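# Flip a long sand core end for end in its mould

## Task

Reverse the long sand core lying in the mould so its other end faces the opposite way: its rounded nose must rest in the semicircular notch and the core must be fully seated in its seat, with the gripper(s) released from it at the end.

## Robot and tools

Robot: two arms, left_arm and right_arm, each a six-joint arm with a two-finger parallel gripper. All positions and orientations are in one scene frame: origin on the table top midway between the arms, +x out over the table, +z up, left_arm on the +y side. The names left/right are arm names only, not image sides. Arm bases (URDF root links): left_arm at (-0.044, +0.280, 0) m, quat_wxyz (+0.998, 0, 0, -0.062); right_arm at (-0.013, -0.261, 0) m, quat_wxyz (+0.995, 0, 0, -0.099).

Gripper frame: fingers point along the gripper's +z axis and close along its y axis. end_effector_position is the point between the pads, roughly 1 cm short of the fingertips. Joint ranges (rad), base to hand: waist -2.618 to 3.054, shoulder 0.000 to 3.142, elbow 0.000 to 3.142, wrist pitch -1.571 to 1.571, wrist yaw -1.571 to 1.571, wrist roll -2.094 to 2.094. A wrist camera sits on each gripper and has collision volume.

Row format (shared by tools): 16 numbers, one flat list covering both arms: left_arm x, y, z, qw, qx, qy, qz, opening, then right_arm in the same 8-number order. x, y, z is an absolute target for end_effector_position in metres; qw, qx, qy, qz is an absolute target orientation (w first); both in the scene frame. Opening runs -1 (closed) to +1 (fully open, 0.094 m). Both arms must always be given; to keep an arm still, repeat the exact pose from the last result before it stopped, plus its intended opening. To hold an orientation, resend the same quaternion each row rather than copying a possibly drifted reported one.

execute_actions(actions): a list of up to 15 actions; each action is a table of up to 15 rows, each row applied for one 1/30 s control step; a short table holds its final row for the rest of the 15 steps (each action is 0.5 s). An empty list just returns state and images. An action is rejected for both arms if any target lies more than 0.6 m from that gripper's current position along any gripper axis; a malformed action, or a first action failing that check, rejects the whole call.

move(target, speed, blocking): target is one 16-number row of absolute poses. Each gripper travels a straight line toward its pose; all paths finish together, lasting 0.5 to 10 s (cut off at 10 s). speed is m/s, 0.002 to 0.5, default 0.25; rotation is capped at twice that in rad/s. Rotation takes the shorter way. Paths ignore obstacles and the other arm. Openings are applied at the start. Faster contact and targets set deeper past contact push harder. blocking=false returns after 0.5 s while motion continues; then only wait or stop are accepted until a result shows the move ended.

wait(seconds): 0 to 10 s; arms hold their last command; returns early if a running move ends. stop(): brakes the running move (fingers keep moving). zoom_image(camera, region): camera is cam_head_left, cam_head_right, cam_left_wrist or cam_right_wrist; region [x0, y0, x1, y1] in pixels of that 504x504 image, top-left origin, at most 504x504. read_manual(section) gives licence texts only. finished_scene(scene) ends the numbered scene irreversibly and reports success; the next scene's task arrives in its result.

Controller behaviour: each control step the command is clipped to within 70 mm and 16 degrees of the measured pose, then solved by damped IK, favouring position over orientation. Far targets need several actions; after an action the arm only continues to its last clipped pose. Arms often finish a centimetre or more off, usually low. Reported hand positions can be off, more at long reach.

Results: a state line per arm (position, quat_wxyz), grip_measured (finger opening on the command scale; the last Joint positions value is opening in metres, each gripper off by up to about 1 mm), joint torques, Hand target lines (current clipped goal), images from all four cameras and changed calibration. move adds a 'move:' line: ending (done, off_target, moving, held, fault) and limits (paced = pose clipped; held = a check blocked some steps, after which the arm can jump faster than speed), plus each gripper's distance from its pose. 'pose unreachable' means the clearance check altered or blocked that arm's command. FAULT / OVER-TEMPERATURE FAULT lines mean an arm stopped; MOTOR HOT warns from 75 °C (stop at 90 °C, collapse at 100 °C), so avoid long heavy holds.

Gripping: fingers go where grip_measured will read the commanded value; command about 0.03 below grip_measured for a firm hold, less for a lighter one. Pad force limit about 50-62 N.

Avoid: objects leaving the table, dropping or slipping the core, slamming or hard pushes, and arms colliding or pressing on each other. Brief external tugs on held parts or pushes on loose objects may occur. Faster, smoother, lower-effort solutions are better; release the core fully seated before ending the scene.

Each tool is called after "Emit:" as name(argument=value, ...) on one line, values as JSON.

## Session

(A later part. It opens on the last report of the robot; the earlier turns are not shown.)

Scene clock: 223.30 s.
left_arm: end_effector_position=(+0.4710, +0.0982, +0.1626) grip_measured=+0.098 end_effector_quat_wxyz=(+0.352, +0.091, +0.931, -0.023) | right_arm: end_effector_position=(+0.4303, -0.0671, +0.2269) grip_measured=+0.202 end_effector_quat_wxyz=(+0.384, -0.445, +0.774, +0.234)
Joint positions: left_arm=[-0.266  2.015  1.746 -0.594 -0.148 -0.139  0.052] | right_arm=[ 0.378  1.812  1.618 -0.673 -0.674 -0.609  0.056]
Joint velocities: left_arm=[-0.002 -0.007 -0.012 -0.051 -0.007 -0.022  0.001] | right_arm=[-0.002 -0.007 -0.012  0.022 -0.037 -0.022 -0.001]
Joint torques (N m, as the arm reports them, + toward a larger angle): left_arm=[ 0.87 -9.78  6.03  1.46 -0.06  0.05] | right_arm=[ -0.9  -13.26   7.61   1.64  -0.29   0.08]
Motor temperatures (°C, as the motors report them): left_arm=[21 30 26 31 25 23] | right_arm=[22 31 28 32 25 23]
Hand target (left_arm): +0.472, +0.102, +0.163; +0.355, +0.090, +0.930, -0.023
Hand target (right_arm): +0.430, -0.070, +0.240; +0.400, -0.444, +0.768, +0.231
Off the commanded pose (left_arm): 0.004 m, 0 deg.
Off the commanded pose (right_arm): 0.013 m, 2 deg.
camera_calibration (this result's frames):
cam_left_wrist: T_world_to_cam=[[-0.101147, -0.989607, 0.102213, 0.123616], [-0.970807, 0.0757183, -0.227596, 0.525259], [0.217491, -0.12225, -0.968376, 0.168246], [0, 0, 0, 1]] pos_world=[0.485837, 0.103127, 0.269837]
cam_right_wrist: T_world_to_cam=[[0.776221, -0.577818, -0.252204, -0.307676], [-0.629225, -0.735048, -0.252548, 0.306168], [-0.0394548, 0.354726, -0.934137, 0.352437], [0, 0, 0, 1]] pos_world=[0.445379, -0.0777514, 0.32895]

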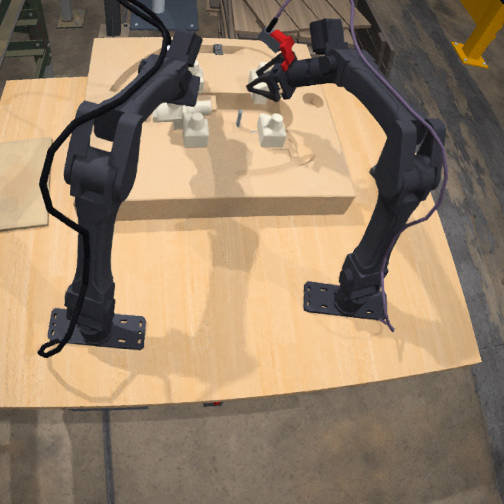

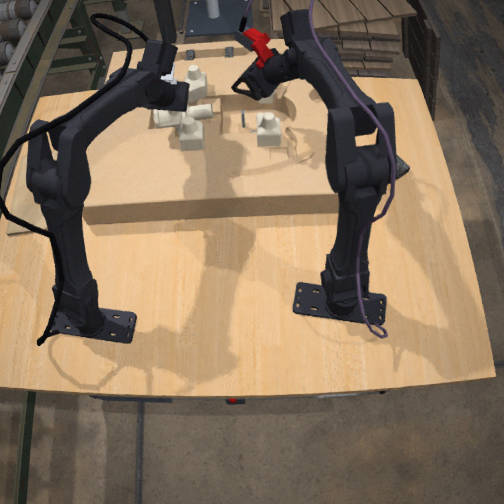

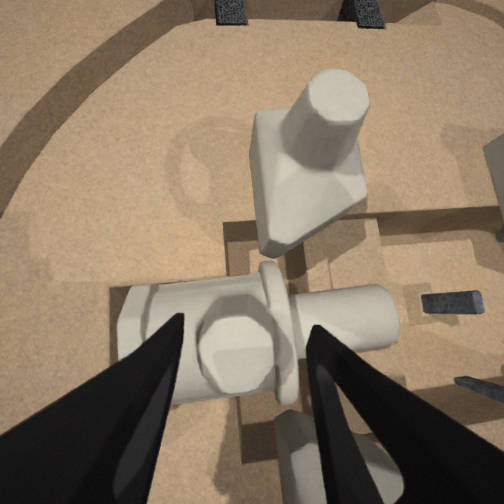

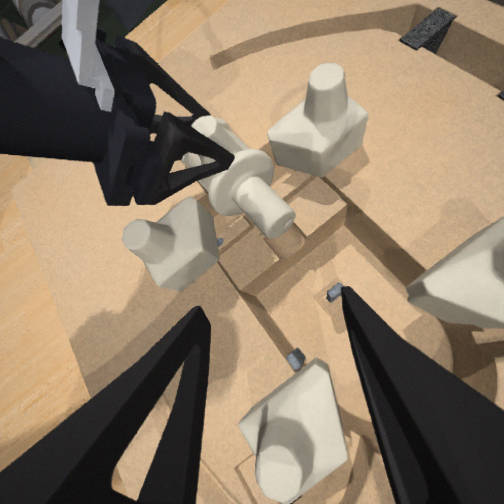

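Emit:
move(target=[0.472,0.124,0.163,0.355,0.09,0.930,-0.023,0.1,0.43,-0.07,0.24,0.3998,-0.4435,0.7681,0.2309,0.2], speed=0.02)

Emit:
zoom_image(camera="cam_right_wrist", region=[150, 100, 370, 300])

Scene clock: 228.20 s.
left_arm: end_effector_position=(+0.4736, +0.1087, +0.1560) grip_measured=+0.098 end_effector_quat_wxyz=(+0.350, +0.099, +0.931, -0.036) | right_arm: end_effector_position=(+0.4305, -0.0675, +0.2266) grip_measured=+0.202 end_effector_quat_wxyz=(+0.384, -0.445, +0.775, +0.232)
Joint positions: left_arm=[-0.228  2.007  1.708 -0.559 -0.094 -0.106  0.052] | right_arm=[ 0.378  1.812  1.618 -0.673 -0.671 -0.609  0.056]
Joint velocities: left_arm=[-0.007 -0.002 -0.002 -0.007 -0.095  0.081 -0.001] | right_arm=[-0.012 -0.007  0.002 -0.037 -0.066 -0.007 -0.001]
Joint torques (N m, as the arm reports them, + toward a larger angle): left_arm=[  1.7  -11.1    5.27   1.38  -0.35   0.08] | right_arm=[ -0.84 -13.2    7.58   1.66  -0.29   0.1 ]
Motor temperatures (°C, as the motors report them): left_arm=[21 30 26 31 25 23] | right_arm=[22 30 27 33 25 23]
Hand target (left_arm): +0.472, +0.124, +0.163; +0.355, +0.090, +0.930, -0.022
Hand target (right_arm): +0.430, -0.070, +0.240; +0.400, -0.444, +0.768, +0.231
Off the commanded pose (left_arm): 0.017 m, 2 deg.
Off the commanded pose (right_arm): 0.014 m, 2 deg.
move: off_target (left_arm, right_arm)
camera_calibration (this result's frames):
cam_left_wrist: T_world_to_cam=[[-0.12337, -0.984883, 0.121596, 0.141936], [-0.97018, 0.093941, -0.223442, 0.52262], [0.208642, -0.145536, -0.967103, 0.169055], [0, 0, 0, 1]] pos_world=[0.489274, 0.115298, 0.26301]
cam_right_wrist: T_world_to_cam=[[0.775182, -0.579926, -0.250557, -0.308255], [-0.630571, -0.734381, -0.251127, 0.30631], [-0.0383691, 0.352663, -0.934964, 0.351923], [0, 0, 0, 1]] pos_world=[0.445607, -0.0779272, 0.328722]

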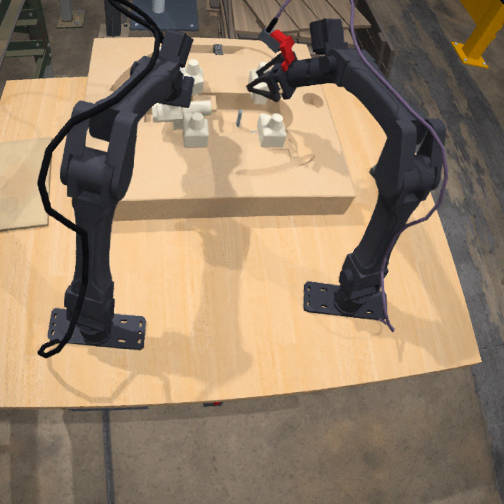

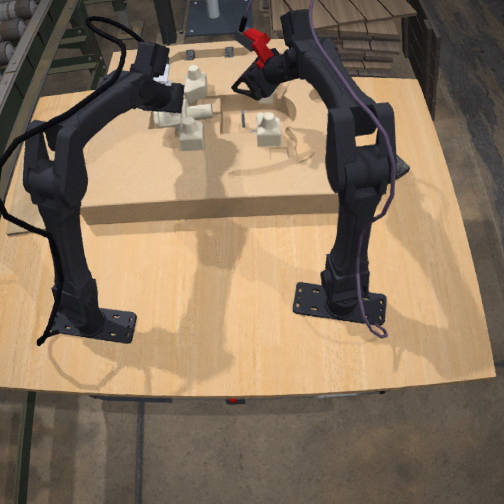

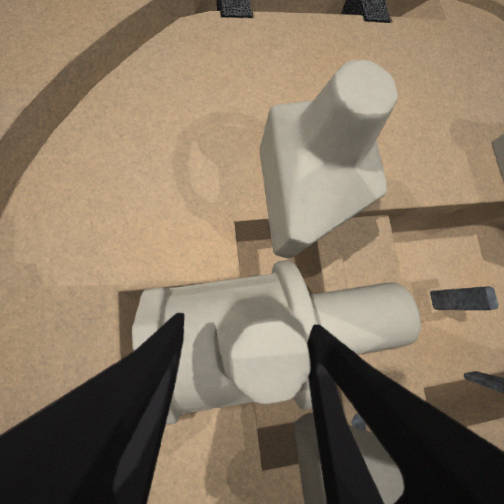

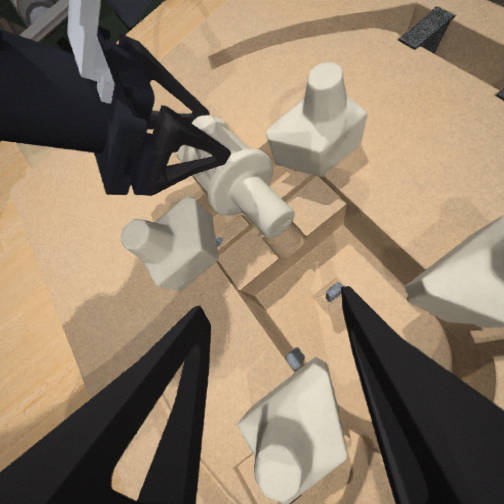

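Region (150, 100, 370, 300) of cam_right_wrist's 504x504 image, scaled by 2.291, with more detail than that image has; it fills the top 458 rows of this view, and the rest is white.

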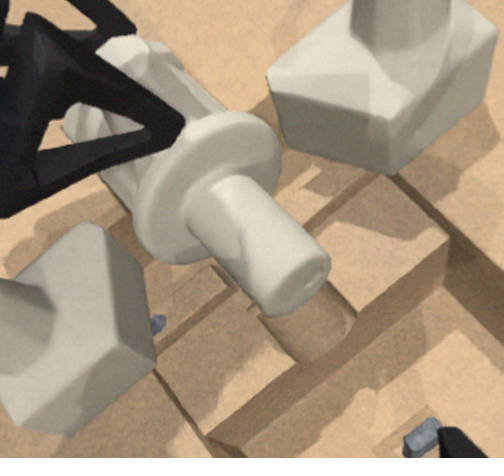

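Emit:
move(target=[0.472,0.104,0.165,0.355,0.09,0.930,-0.023,0.1,0.474,0.03,0.19,0.2988,-0.6409,0.6409,0.2988,-1], speed=0.08)

Scene clock: 233.17 s.
left_arm: end_effector_position=(+0.4727, +0.1078, +0.1564) grip_measured=+0.098 end_effector_quat_wxyz=(+0.353, +0.089, +0.931, -0.024) | right_arm: end_effector_position=(+0.4790, +0.0234, +0.1759) grip_measured=-0.992 end_effector_quat_wxyz=(-0.308, +0.625, -0.659, -0.283)
Joint positions: left_arm=[-0.244  2.007  1.708 -0.56  -0.135 -0.127  0.052] | right_arm=[ 0.497  2.63   2.834 -1.377 -0.789 -1.052  0.   ]
Joint velocities: left_arm=[ 0.007 -0.022 -0.007 -0.037 -0.066 -0.051  0.001] | right_arm=[-0.012 -0.012  0.027 -0.007  0.037 -0.007 -0.   ]
Joint torques (N m, as the arm reports them, + toward a larger angle): left_arm=[-1.   -9.55  9.45  1.18 -0.18 -0.06] | right_arm=[  0.6  -16.99   8.84   1.06  -0.6   -0.06]
Motor temperatures (°C, as the motors report them): left_arm=[21 31 26 30 25 23] | right_arm=[22 30 28 32 25 23]
Hand target (left_arm): +0.472, +0.104, +0.165; +0.355, +0.090, +0.930, -0.023
Hand target (right_arm): +0.474, +0.029, +0.189; -0.320, +0.630, -0.644, -0.292
Off the commanded pose (left_arm): 0.009 m, 0 deg.
Off the commanded pose (right_arm): 0.016 m, 3 deg.
elbow stopped short (right arm): the move would have taken joint 3 (elbow) straighter than the controller allows; a more bent joint 3 avoids this.
move: off_target (right_arm)
camera_calibration (this result's frames):
cam_left_wrist: T_world_to_cam=[[-0.0966166, -0.989752, 0.105153, 0.131332], [-0.970891, 0.070454, -0.228926, 0.525663], [0.219171, -0.12421, -0.967748, 0.162313], [0, 0, 0, 1]] pos_world=[0.487476, 0.113112, 0.263606]
cam_right_wrist: T_world_to_cam=[[0.958392, -0.190548, -0.212549, -0.409374], [-0.232349, -0.953277, -0.193071, 0.195022], [-0.165829, 0.234424, -0.957886, 0.342163], [0, 0, 0, 1]] pos_world=[0.494394, 0.0276934, 0.278394]

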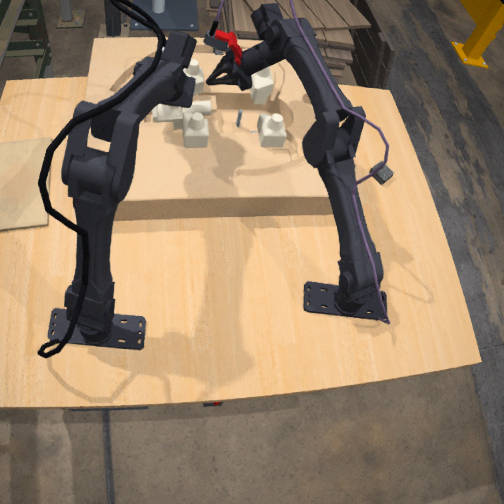

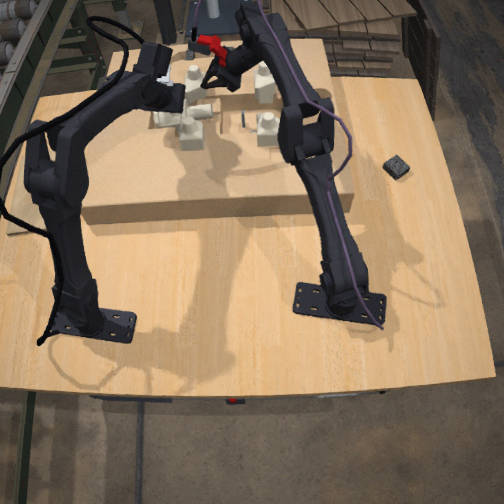

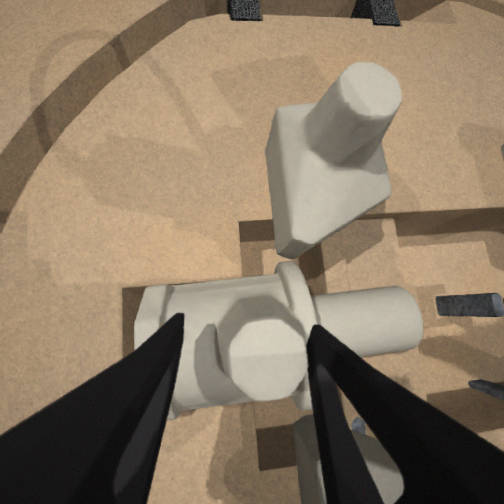

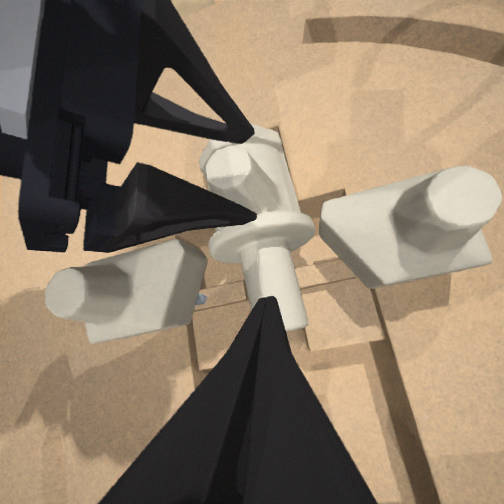

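Emit:
zoom_image(camera="cam_right_wrist", region=[150, 110, 410, 370])

Region (150, 110, 410, 370) of cam_right_wrist's 504x504 image, scaled by 1.938, with more detail than that image has.

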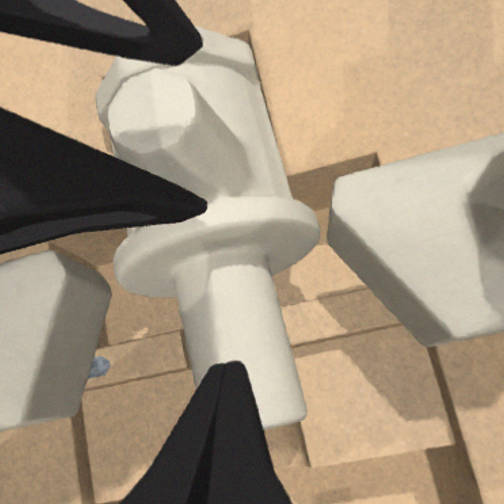

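Emit:
move(target=[0.472,0.104,0.165,0.355,0.09,0.930,-0.023,0.1,0.468,0.032,0.175,0.3688,-0.2469,0.8903,0.1023,-1], speed=0.1)

Scene clock: 239.63 s.
left_arm: end_effector_position=(+0.4727, +0.1078, +0.1564) grip_measured=+0.098 end_effector_quat_wxyz=(+0.353, +0.089, +0.931, -0.024) | right_arm: end_effector_position=(+0.4669, +0.0301, +0.1553) grip_measured=-0.992 end_effector_quat_wxyz=(+0.346, -0.255, +0.898, +0.097)
Joint positions: left_arm=[-0.244  2.007  1.708 -0.56  -0.135 -0.127  0.052] | right_arm=[ 0.742  2.055  1.765 -0.547 -0.004 -0.008  0.   ]
Joint velocities: left_arm=[-0.002  0.017 -0.027 -0.007  0.007  0.007 -0.   ] | right_arm=[-0.012 -0.002  0.002 -0.007  0.007 -0.022  0.   ]
Joint torques (N m, as the arm reports them, + toward a larger angle): left_arm=[-0.9  -9.6   9.27  1.18 -0.16 -0.04] | right_arm=[  0.68 -16.33   7.81   1.79   0.14   0.11]
Motor temperatures (°C, as the motors report them): left_arm=[21 31 26 30 25 23] | right_arm=[22 32 27 33 25 23]
Hand target (left_arm): +0.472, +0.104, +0.165; +0.355, +0.090, +0.930, -0.023
Hand target (right_arm): +0.467, +0.032, +0.174; +0.367, -0.250, +0.891, +0.099
Off the commanded pose (left_arm): 0.009 m, 0 deg.
Off the commanded pose (right_arm): 0.020 m, 3 deg.
move: off_target (right_arm)
camera_calibration (this result's frames):
cam_left_wrist: T_world_to_cam=[[-0.0966166, -0.989752, 0.105153, 0.131332], [-0.970891, 0.070454, -0.228926, 0.525663], [0.219171, -0.12421, -0.967748, 0.162313], [0, 0, 0, 1]] pos_world=[0.487476, 0.113112, 0.263606]
cam_right_wrist: T_world_to_cam=[[0.367991, -0.907539, -0.202377, -0.105232], [-0.929713, -0.362566, -0.0646466, 0.482477], [-0.0147058, 0.211942, -0.977172, 0.251921], [0, 0, 0, 1]] pos_world=[0.490994, 0.0260346, 0.256064]

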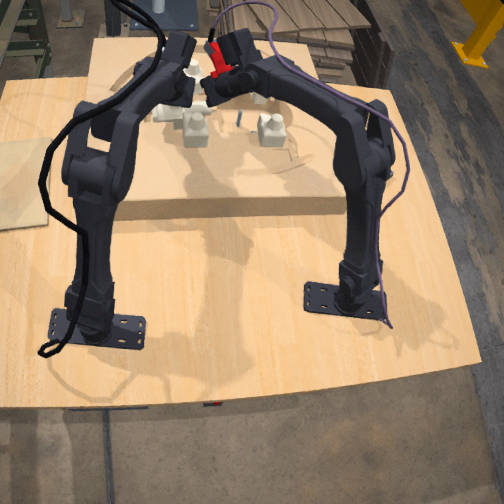

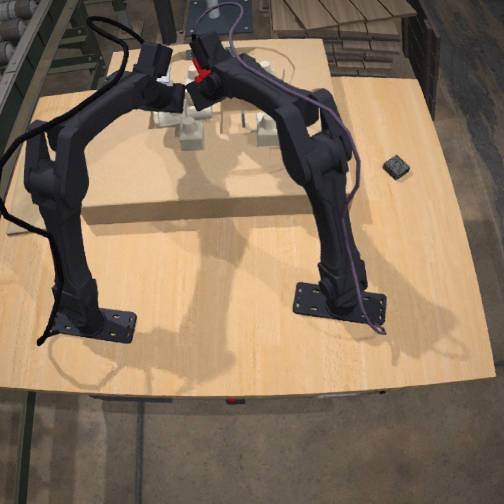

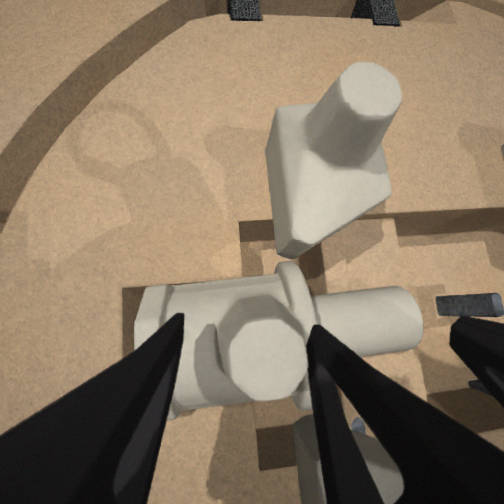

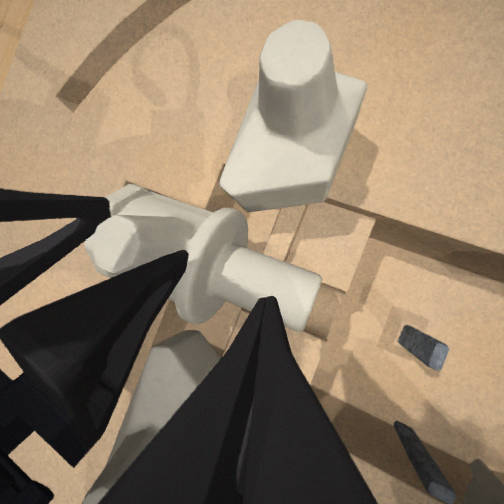

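Emit:
execute_actions(actions=[[[0.46,0.104,0.21,0.355,0.09,0.930,-0.023,0.1,0.468,0.032,0.175,0.3688,-0.2469,0.8903,0.1023,-1]],[[0.45,0.125,0.24,0.355,0.09,0.930,-0.023,0.1,0.468,0.032,0.175,0.3688,-0.2469,0.8903,0.1023,-1]],[[0.45,0.14,0.25,0.355,0.09,0.930,-0.023,0.1,0.470,0.036,0.165,0.3688,-0.2469,0.8903,0.1023,-1]],[[0.45,0.14,0.25,0.355,0.09,0.930,-0.023,0.1,0.470,0.036,0.155,0.3688,-0.2469,0.8903,0.1023,-1]],[[0.45,0.14,0.25,0.355,0.09,0.930,-0.023,0.1,0.470,0.036,0.155,0.3688,-0.2469,0.8903,0.1023,-1]]])

Scene clock: 242.43 s.
left_arm: end_effector_position=(+0.4498, +0.1401, +0.2216) grip_measured=+0.098 end_effector_quat_wxyz=(+0.329, +0.090, +0.940, -0.016) | right_arm: end_effector_position=(+0.4687, +0.0309, +0.1445) grip_measured=-0.992 end_effector_quat_wxyz=(+0.352, -0.249, +0.897, +0.100)
Joint positions: left_arm=[-0.191  1.933  1.897 -0.869 -0.106 -0.087  0.052] | right_arm=[ 0.742  2.055  1.711 -0.477 -0.002  0.002  0.   ]
Joint velocities: left_arm=[ 0.002 -0.007  0.002 -0.037 -0.037 -0.066 -0.   ] | right_arm=[ 0.002  0.012 -0.002 -0.007  0.007 -0.037 -0.001]
Joint torques (N m, as the arm reports them, + toward a larger angle): left_arm=[  0.12 -10.66   9.86   1.26  -0.03   0.06] | right_arm=[  0.85 -14.63   7.8    1.88   0.11   0.07]
Motor temperatures (°C, as the motors report them): left_arm=[21 31 27 30 25 23] | right_arm=[22 32 27 33 25 23]
Hand target (left_arm): +0.449, +0.140, +0.250; +0.355, +0.090, +0.930, -0.022
Hand target (right_arm): +0.470, +0.036, +0.155; +0.369, -0.247, +0.890, +0.102
Off the commanded pose (left_arm): 0.028 m, 3 deg.
Off the commanded pose (right_arm): 0.012 m, 2 deg.
camera_calibration (this result's frames):
cam_left_wrist: T_world_to_cam=[[-0.0891253, -0.991969, 0.0897464, 0.154584], [-0.98097, 0.0718169, -0.180387, 0.509656], [0.172493, -0.104116, -0.979493, 0.255274], [0, 0, 0, 1]] pos_world=[0.469702, 0.143319, 0.328101]
cam_right_wrist: T_world_to_cam=[[0.362085, -0.908004, -0.210766, -0.103381], [-0.932142, -0.353307, -0.0792834, 0.486675], [-0.00247548, 0.225171, -0.974316, 0.234739], [0, 0, 0, 1]] pos_world=[0.491664, 0.0252193, 0.245506]

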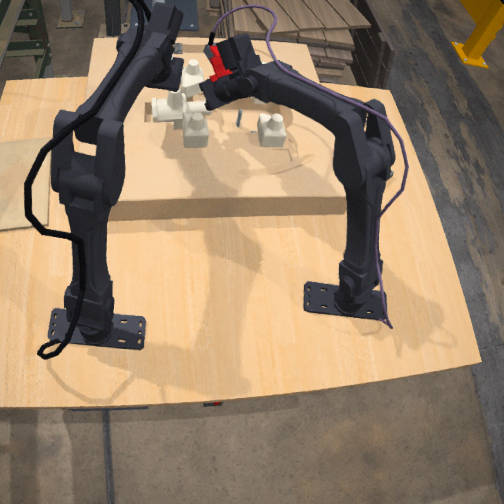

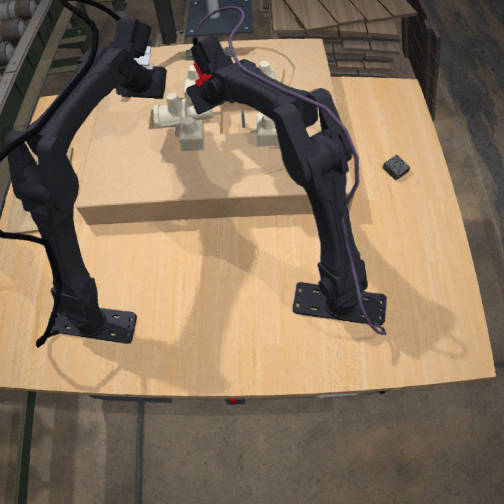

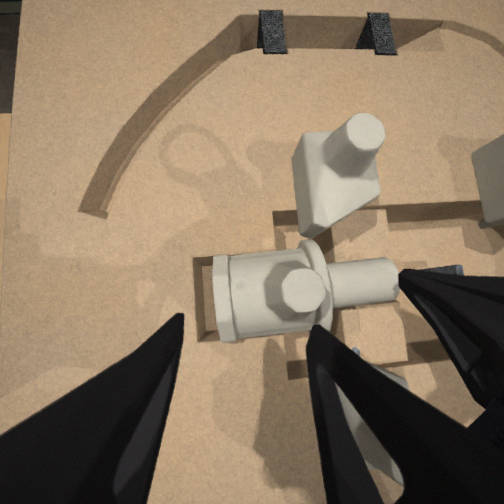

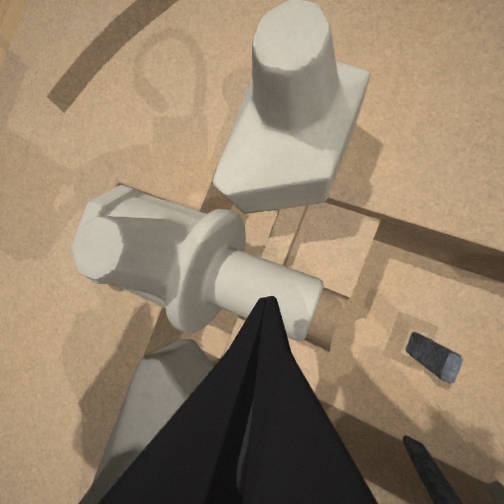

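Emit:
zoom_image(camera="cam_left_wrist", region=[170, 190, 430, 390])

Region (170, 190, 430, 390) of cam_left_wrist's 504x504 image, scaled by 1.938, with more detail than that image has; it fills the top 388 rows of this view, and the rest is white.

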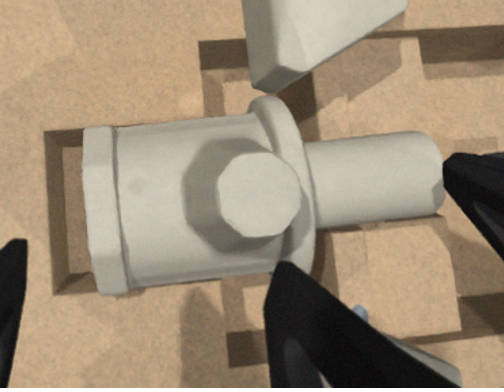

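Emit:
execute_actions(actions=[[[0.45,0.14,0.25,0.355,0.09,0.930,-0.023,0.1,0.468,0.046,0.155,0.3688,-0.2469,0.8903,0.1023,-1]],[[0.45,0.14,0.25,0.355,0.09,0.930,-0.023,0.1,0.468,0.046,0.147,0.3688,-0.2469,0.8903,0.1023,-1]],[[0.45,0.14,0.25,0.355,0.09,0.930,-0.023,0.1,0.468,0.046,0.14,0.3688,-0.2469,0.8903,0.1023,-1]],[[0.45,0.14,0.25,0.355,0.09,0.930,-0.023,0.1,0.468,0.046,0.14,0.3688,-0.2469,0.8903,0.1023,-1]]])

Scene clock: 245.90 s.
left_arm: end_effector_position=(+0.4497, +0.1401, +0.2216) grip_measured=+0.098 end_effector_quat_wxyz=(+0.329, +0.090, +0.940, -0.016) | right_arm: end_effector_position=(+0.4659, +0.0455, +0.1404) grip_measured=-0.992 end_effector_quat_wxyz=(+0.362, -0.250, +0.892, +0.104)
Joint positions: left_arm=[-0.191  1.933  1.897 -0.87  -0.106 -0.087  0.052] | right_arm=[ 0.772  2.064  1.693 -0.427  0.014  0.02   0.   ]
Joint velocities: left_arm=[-0.007  0.002 -0.012  0.037  0.007  0.007 -0.   ] | right_arm=[ 0.002 -0.007 -0.002 -0.022 -0.022  0.022  0.   ]
Joint torques (N m, as the arm reports them, + toward a larger angle): left_arm=[  0.02 -10.61   9.85   1.28  -0.03   0.03] | right_arm=[ -0.05 -13.42   7.2    1.89   0.1    0.07]
Motor temperatures (°C, as the motors report them): left_arm=[21 31 27 30 25 23] | right_arm=[22 31 27 34 25 23]
Hand target (left_arm): +0.449, +0.140, +0.250; +0.355, +0.090, +0.930, -0.022
Hand target (right_arm): +0.468, +0.046, +0.140; +0.369, -0.247, +0.890, +0.102
Off the commanded pose (left_arm): 0.028 m, 3 deg.
Off the commanded pose (right_arm): 0.002 m, 1 deg.
camera_calibration (this result's frames):
cam_left_wrist: T_world_to_cam=[[-0.0890927, -0.991979, 0.0896617, 0.154611], [-0.981036, 0.0718382, -0.180023, 0.50952], [0.172138, -0.104, -0.979568, 0.255392], [0, 0, 0, 1]] pos_world=[0.46967, 0.143329, 0.328036]
cam_right_wrist: T_world_to_cam=[[0.371193, -0.903417, -0.214602, -0.0938938], [-0.92843, -0.357298, -0.101763, 0.490596], [0.015258, 0.237017, -0.971386, 0.218253], [0, 0, 0, 1]] pos_world=[0.487007, 0.0387341, 0.241783]

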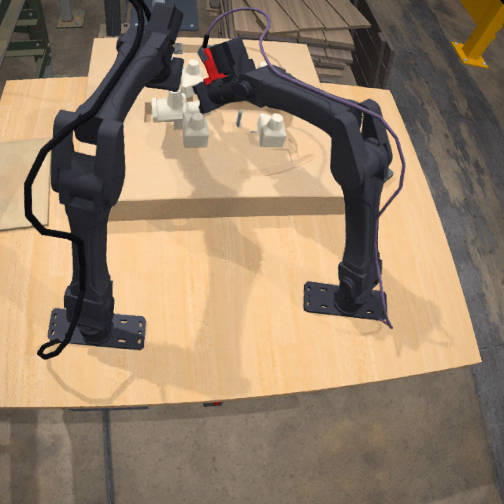

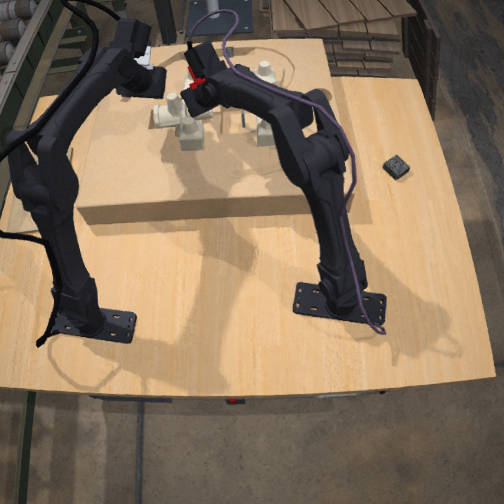

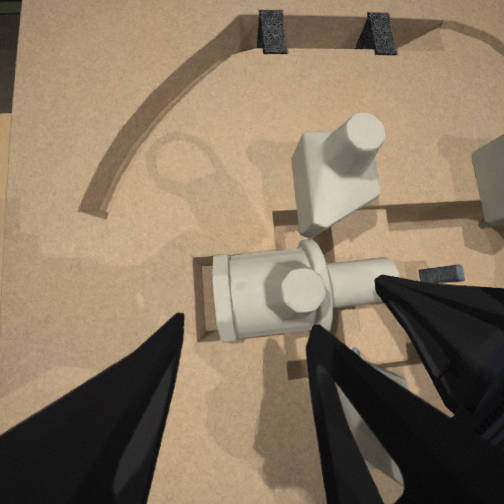

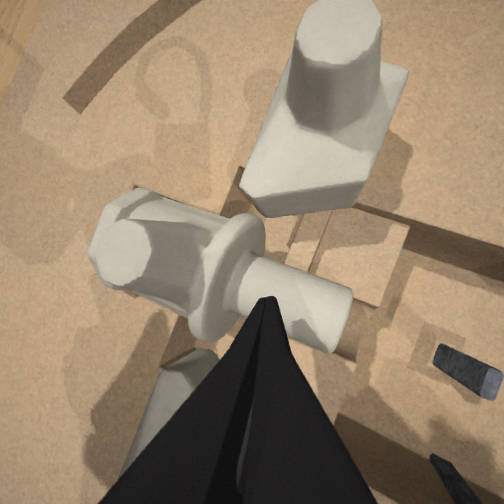

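Emit:
execute_actions(actions=[[[0.45,0.14,0.25,0.355,0.09,0.930,-0.023,0.1,0.470,0.046,0.13,0.3688,-0.2469,0.8903,0.1023,-1]],[[0.45,0.14,0.25,0.355,0.09,0.930,-0.023,0.1,0.470,0.046,0.12,0.3688,-0.2469,0.8903,0.1023,-1]],[[0.45,0.14,0.25,0.355,0.09,0.930,-0.023,0.1,0.470,0.046,0.12,0.3688,-0.2469,0.8903,0.1023,-1]]])

Scene clock: 247.70 s.
left_arm: end_effector_position=(+0.4497, +0.1401, +0.2216) grip_measured=+0.098 end_effector_quat_wxyz=(+0.329, +0.090, +0.940, -0.016) | right_arm: end_effector_position=(+0.4736, +0.0469, +0.1333) grip_measured=-0.992 end_effector_quat_wxyz=(+0.380, -0.245, +0.886, +0.106)
Joint positions: left_arm=[-0.191  1.933  1.897 -0.87  -0.106 -0.086  0.052] | right_arm=[ 0.768  2.075  1.654 -0.339  0.02   0.022  0.   ]
Joint velocities: left_arm=[ 0.012 -0.007  0.012 -0.007 -0.007  0.007  0.001] | right_arm=[-0.027  0.002 -0.007  0.007 -0.037 -0.066  0.   ]
Joint torques (N m, as the arm reports them, + toward a larger angle): left_arm=[  0.13 -10.6    9.86   1.27  -0.03   0.04] | right_arm=[  0.38 -12.67   6.07   1.78   0.03   0.01]
Motor temperatures (°C, as the motors report them): left_arm=[21 31 27 30 25 23] | right_arm=[22 31 27 34 25 23]
Hand target (left_arm): +0.449, +0.140, +0.250; +0.355, +0.090, +0.930, -0.022
Hand target (right_arm): +0.470, +0.046, +0.120; +0.369, -0.247, +0.890, +0.102
Off the commanded pose (left_arm): 0.028 m, 3 deg.
Off the commanded pose (right_arm): 0.014 m, 1 deg.
camera_calibration (this result's frames):
cam_left_wrist: T_world_to_cam=[[-0.089392, -0.991974, 0.0894257, 0.154797], [-0.981008, 0.0721734, -0.180039, 0.509464], [0.17214, -0.103821, -0.979586, 0.25537], [0, 0, 0, 1]] pos_world=[0.469667, 0.143298, 0.328038]
cam_right_wrist: T_world_to_cam=[[0.370407, -0.902755, -0.218704, -0.0961426], [-0.927543, -0.346898, -0.13902, 0.501534], [0.049633, 0.254352, -0.965837, 0.193023], [0, 0, 0, 1]] pos_world=[0.491226, 0.0380924, 0.235125]

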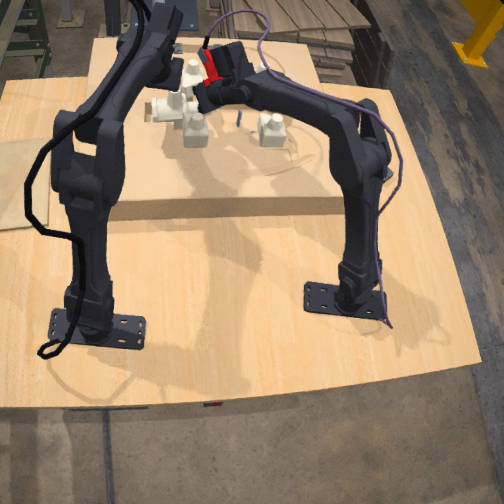

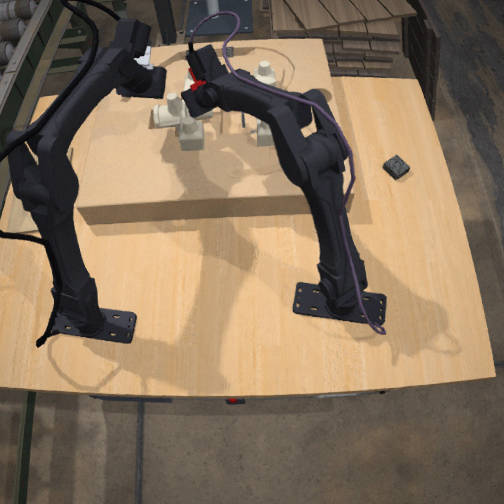

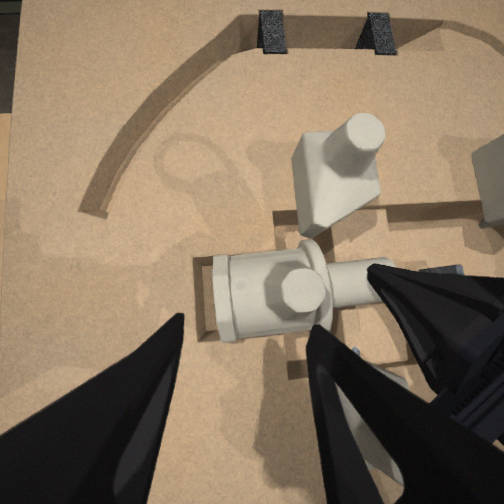

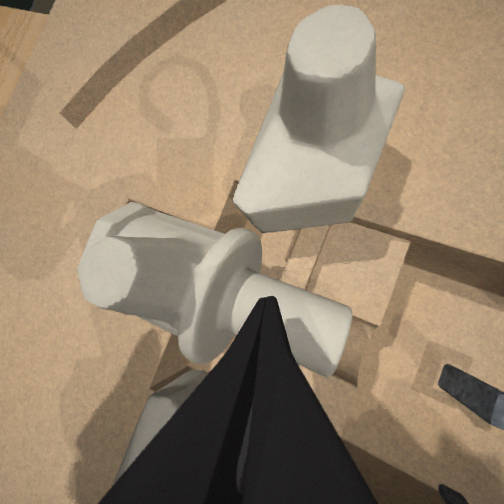

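Emit:
move(target=[0.455,0.104,0.215,0.355,0.09,0.930,-0.023,0.1,0.43,-0.07,0.24,0.3998,-0.4435,0.7681,0.2309,-1], speed=0.12)

Emit:
execute_actions(actions=[[[0.466,0.104,0.185,0.355,0.09,0.930,-0.023,0.1,0.43,-0.07,0.24,0.3998,-0.4435,0.7681,0.2309,-1]],[[0.472,0.104,0.168,0.355,0.09,0.930,-0.023,0.1,0.43,-0.07,0.24,0.3998,-0.4435,0.7681,0.2309,-1]],[[0.472,0.104,0.168,0.355,0.09,0.930,-0.023,0.1,0.43,-0.07,0.24,0.3998,-0.4435,0.7681,0.2309,-1]]])

Scene clock: 251.57 s.
left_arm: end_effector_position=(+0.4542, +0.1064, +0.2299) grip_measured=+0.098 end_effector_quat_wxyz=(+0.365, +0.089, +0.926, -0.029) | right_arm: end_effector_position=(+0.4313, -0.0709, +0.2197) grip_measured=-0.992 end_effector_quat_wxyz=(+0.382, -0.433, +0.783, +0.232)
Joint positions: left_arm=[-0.262  1.933  1.881 -0.78  -0.143 -0.138  0.052] | right_arm=[ 0.373  1.806  1.585 -0.645 -0.662 -0.585  0.   ]
Joint velocities: left_arm=[-0.012 -0.002 -0.002 -0.051  0.037  0.066  0.001] | right_arm=[ 0.012 -0.007 -0.002  0.007  0.007  0.022 -0.001]
Joint torques (N m, as the arm reports them, + toward a larger angle): left_arm=[-0.78 -7.65  5.28  1.51 -0.19 -0.07] | right_arm=[ -0.25 -12.65  10.23   1.54  -0.46  -0.05]
Motor temperatures (°C, as the motors report them): left_arm=[21 31 27 30 25 23] | right_arm=[22 31 27 34 25 23]
Hand target (left_arm): +0.455, +0.104, +0.215; +0.355, +0.090, +0.930, -0.023
Hand target (right_arm): +0.431, -0.070, +0.242; +0.403, -0.442, +0.767, +0.233
Off the commanded pose (left_arm): 0.015 m, 1 deg.
Off the commanded pose (right_arm): 0.020 m, 3 deg.
move: off_target (left_arm, right_arm)
camera_calibration (this result's frames):
cam_left_wrist: T_world_to_cam=[[-0.104358, -0.988017, 0.113716, 0.121781], [-0.964589, 0.0727024, -0.253539, 0.527128], [0.242233, -0.136148, -0.960618, 0.226505], [0, 0, 0, 1]] pos_world=[0.466304, 0.112837, 0.337384]
cam_right_wrist: T_world_to_cam=[[0.756945, -0.598041, -0.263402, -0.30318], [-0.652076, -0.717639, -0.244522, 0.311537], [-0.0427934, 0.356848, -0.933182, 0.348459], [0, 0, 0, 1]] pos_world=[0.447548, -0.0820898, 0.321495]

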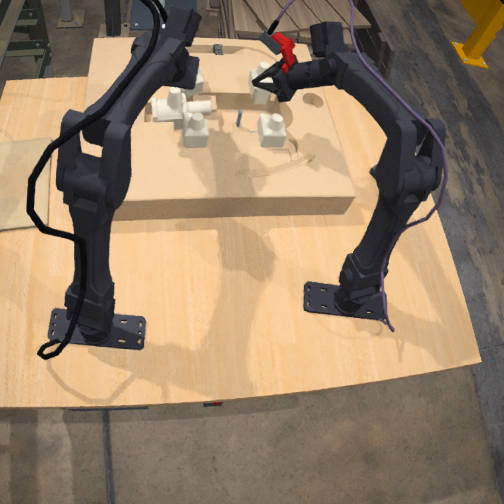

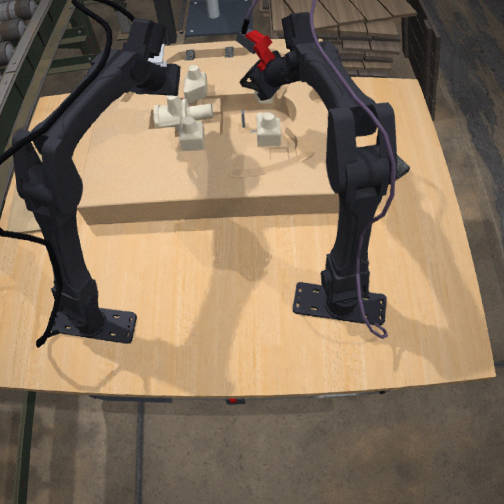

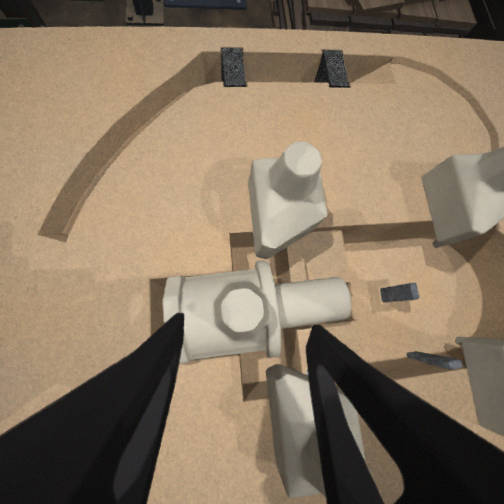

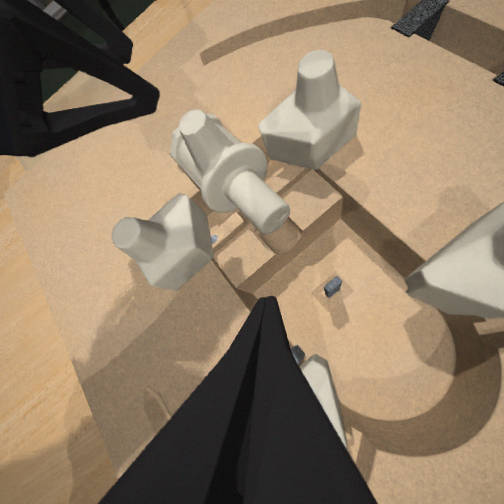

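Scene clock: 253.07 s.
left_arm: end_effector_position=(+0.4706, +0.0997, +0.1746) grip_measured=+0.098 end_effector_quat_wxyz=(+0.358, +0.091, +0.929, -0.026) | right_arm: end_effector_position=(+0.4300, -0.0711, +0.2186) grip_measured=-0.992 end_effector_quat_wxyz=(+0.380, -0.436, +0.782, +0.232)
Joint positions: left_arm=[-0.262  1.999  1.763 -0.611 -0.143 -0.135  0.052] | right_arm=[ 0.373  1.806  1.585 -0.653 -0.663 -0.594  0.   ]
Joint velocities: left_arm=[-0.017  0.002 -0.007 -0.037  0.037 -0.022 -0.001] | right_arm=[ 0.007 -0.012 -0.002  0.022  0.007 -0.022  0.001]
Joint torques (N m, as the arm reports them, + toward a larger angle): left_arm=[ 0.78 -8.99  5.8   1.51 -0.08  0.03] | right_arm=[ -0.15 -12.72  10.17   1.49  -0.37  -0.07]
Motor temperatures (°C, as the motors report them): left_arm=[21 31 27 30 25 23] | right_arm=[22 31 27 34 25 23]
Hand target (left_arm): +0.472, +0.104, +0.168; +0.355, +0.090, +0.930, -0.023
Hand target (right_arm): +0.430, -0.070, +0.240; +0.400, -0.444, +0.768, +0.231
Off the commanded pose (left_arm): 0.008 m, 1 deg.
Off the commanded pose (right_arm): 0.021 m, 3 deg.
camera_calibration (this result's frames):
cam_left_wrist: T_world_to_cam=[[-0.104526, -0.98863, 0.108101, 0.124316], [-0.9678, 0.0760875, -0.239944, 0.528275], [0.228991, -0.129701, -0.964749, 0.174834], [0, 0, 0, 1]] pos_world=[0.484223, 0.105383, 0.281989]
cam_right_wrist: T_world_to_cam=[[0.759965, -0.594908, -0.261796, -0.304], [-0.648311, -0.722527, -0.240098, 0.307366], [-0.0463188, 0.352191, -0.934781, 0.349014], [0, 0, 0, 1]] pos_world=[0.446464, -0.0816914, 0.320464]

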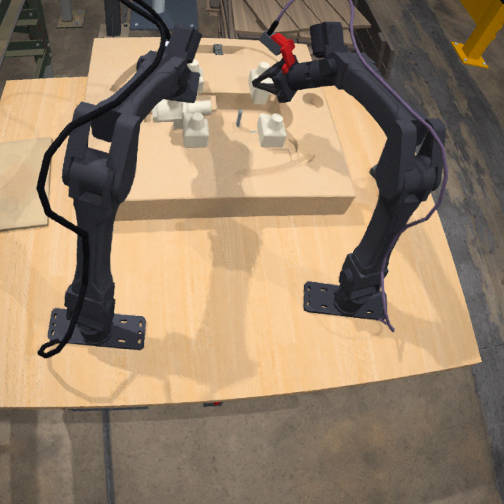

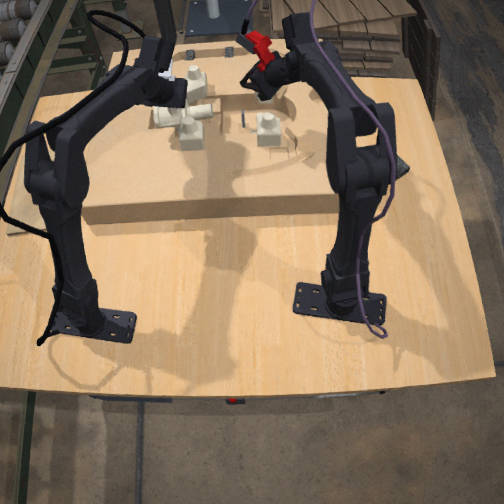

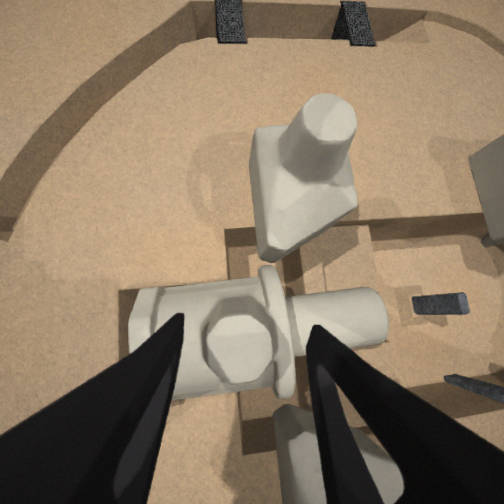

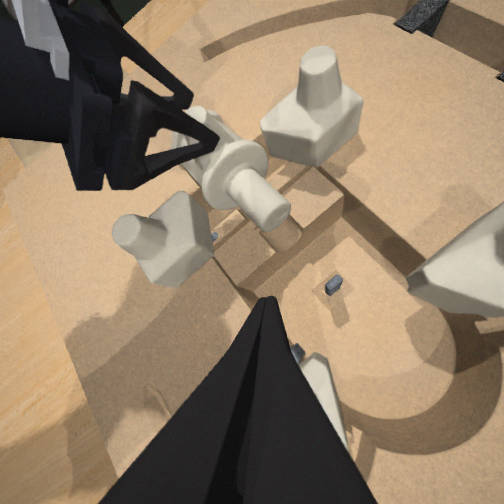

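Emit:
execute_actions(actions=[[[0.473,0.104,0.156,0.355,0.09,0.930,-0.023,0.1,0.43,-0.07,0.24,0.3998,-0.4435,0.7681,0.2309,-1]],[[0.473,0.104,0.156,0.355,0.09,0.930,-0.023,0.1,0.43,-0.07,0.24,0.3998,-0.4435,0.7681,0.2309,-1]],[[0.473,0.102,0.16,0.355,0.09,0.930,-0.023,-0.4,0.43,-0.07,0.24,0.3998,-0.4435,0.7681,0.2309,-1]],[[0.473,0.102,0.16,0.355,0.09,0.930,-0.023,-0.4,0.43,-0.07,0.24,0.3998,-0.4435,0.7681,0.2309,-1]]])

Scene clock: 256.30 s.
left_arm: end_effector_position=(+0.4718, +0.1007, +0.1592) grip_measured=-0.289 end_effector_quat_wxyz=(+0.355, +0.090, +0.930, -0.024) | right_arm: end_effector_position=(+0.4300, -0.0711, +0.2186) grip_measured=-0.992 end_effector_quat_wxyz=(+0.380, -0.436, +0.782, +0.232)
Joint positions: left_arm=[-0.26   2.01   1.722 -0.568 -0.146 -0.135  0.033] | right_arm=[ 0.373  1.806  1.585 -0.653 -0.663 -0.594  0.   ]
Joint velocities: left_arm=[-0.002 -0.002  0.022  0.007  0.051  0.037  0.001] | right_arm=[-0.027 -0.002 -0.002 -0.007 -0.051  0.007 -0.   ]
Joint torques (N m, as the arm reports them, + toward a larger angle): left_arm=[ 0.32 -9.19  7.55  1.35 -0.11  0.01] | right_arm=[ -0.01 -12.83  10.12   1.47  -0.35  -0.11]
Motor temperatures (°C, as the motors report them): left_arm=[21 31 26 30 25 23] | right_arm=[22 31 28 34 25 23]
Hand target (left_arm): +0.473, +0.102, +0.160; +0.355, +0.090, +0.930, -0.023
Hand target (right_arm): +0.430, -0.070, +0.240; +0.400, -0.444, +0.768, +0.231
Off the commanded pose (left_arm): 0.002 m, 0 deg.
Off the commanded pose (right_arm): 0.021 m, 3 deg.
camera_calibration (this result's frames):
cam_left_wrist: T_world_to_cam=[[-0.100334, -0.989535, 0.103698, 0.125917], [-0.969619, 0.0738765, -0.233198, 0.525623], [0.223097, -0.123945, -0.966884, 0.162372], [0, 0, 0, 1]] pos_world=[0.486063, 0.105894, 0.266512]
cam_right_wrist: T_world_to_cam=[[0.759965, -0.594908, -0.261796, -0.304], [-0.648311, -0.722527, -0.240098, 0.307366], [-0.0463188, 0.352191, -0.934781, 0.349014], [0, 0, 0, 1]] pos_world=[0.446464, -0.0816914, 0.320464]

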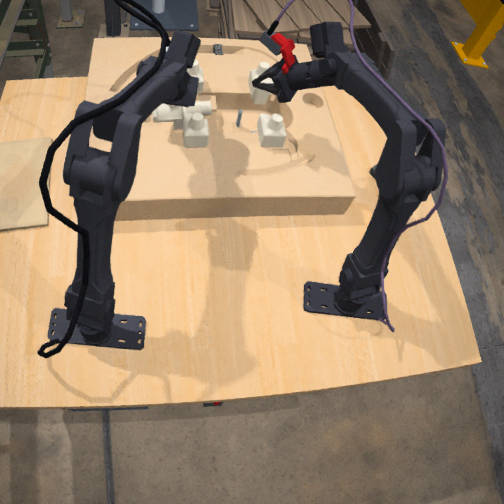

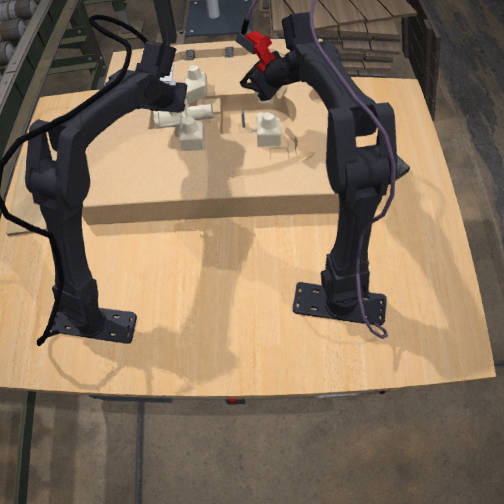

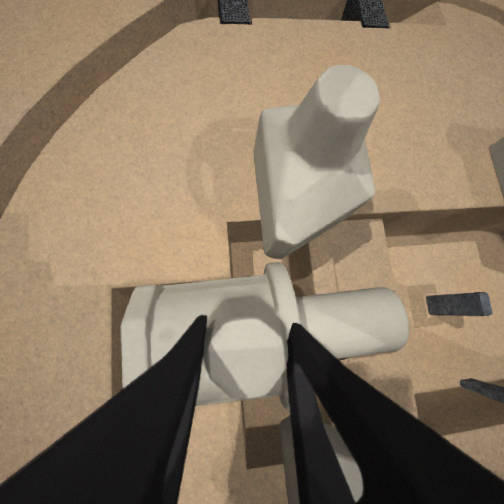

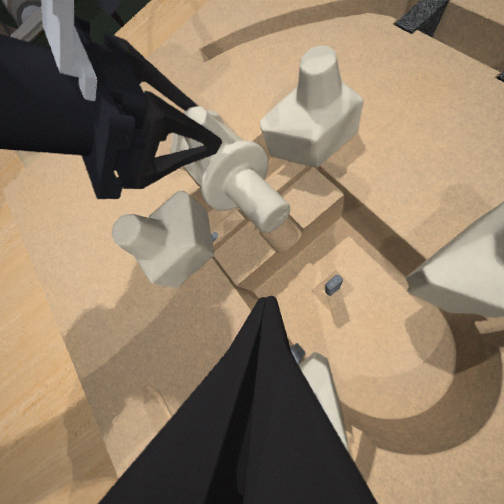

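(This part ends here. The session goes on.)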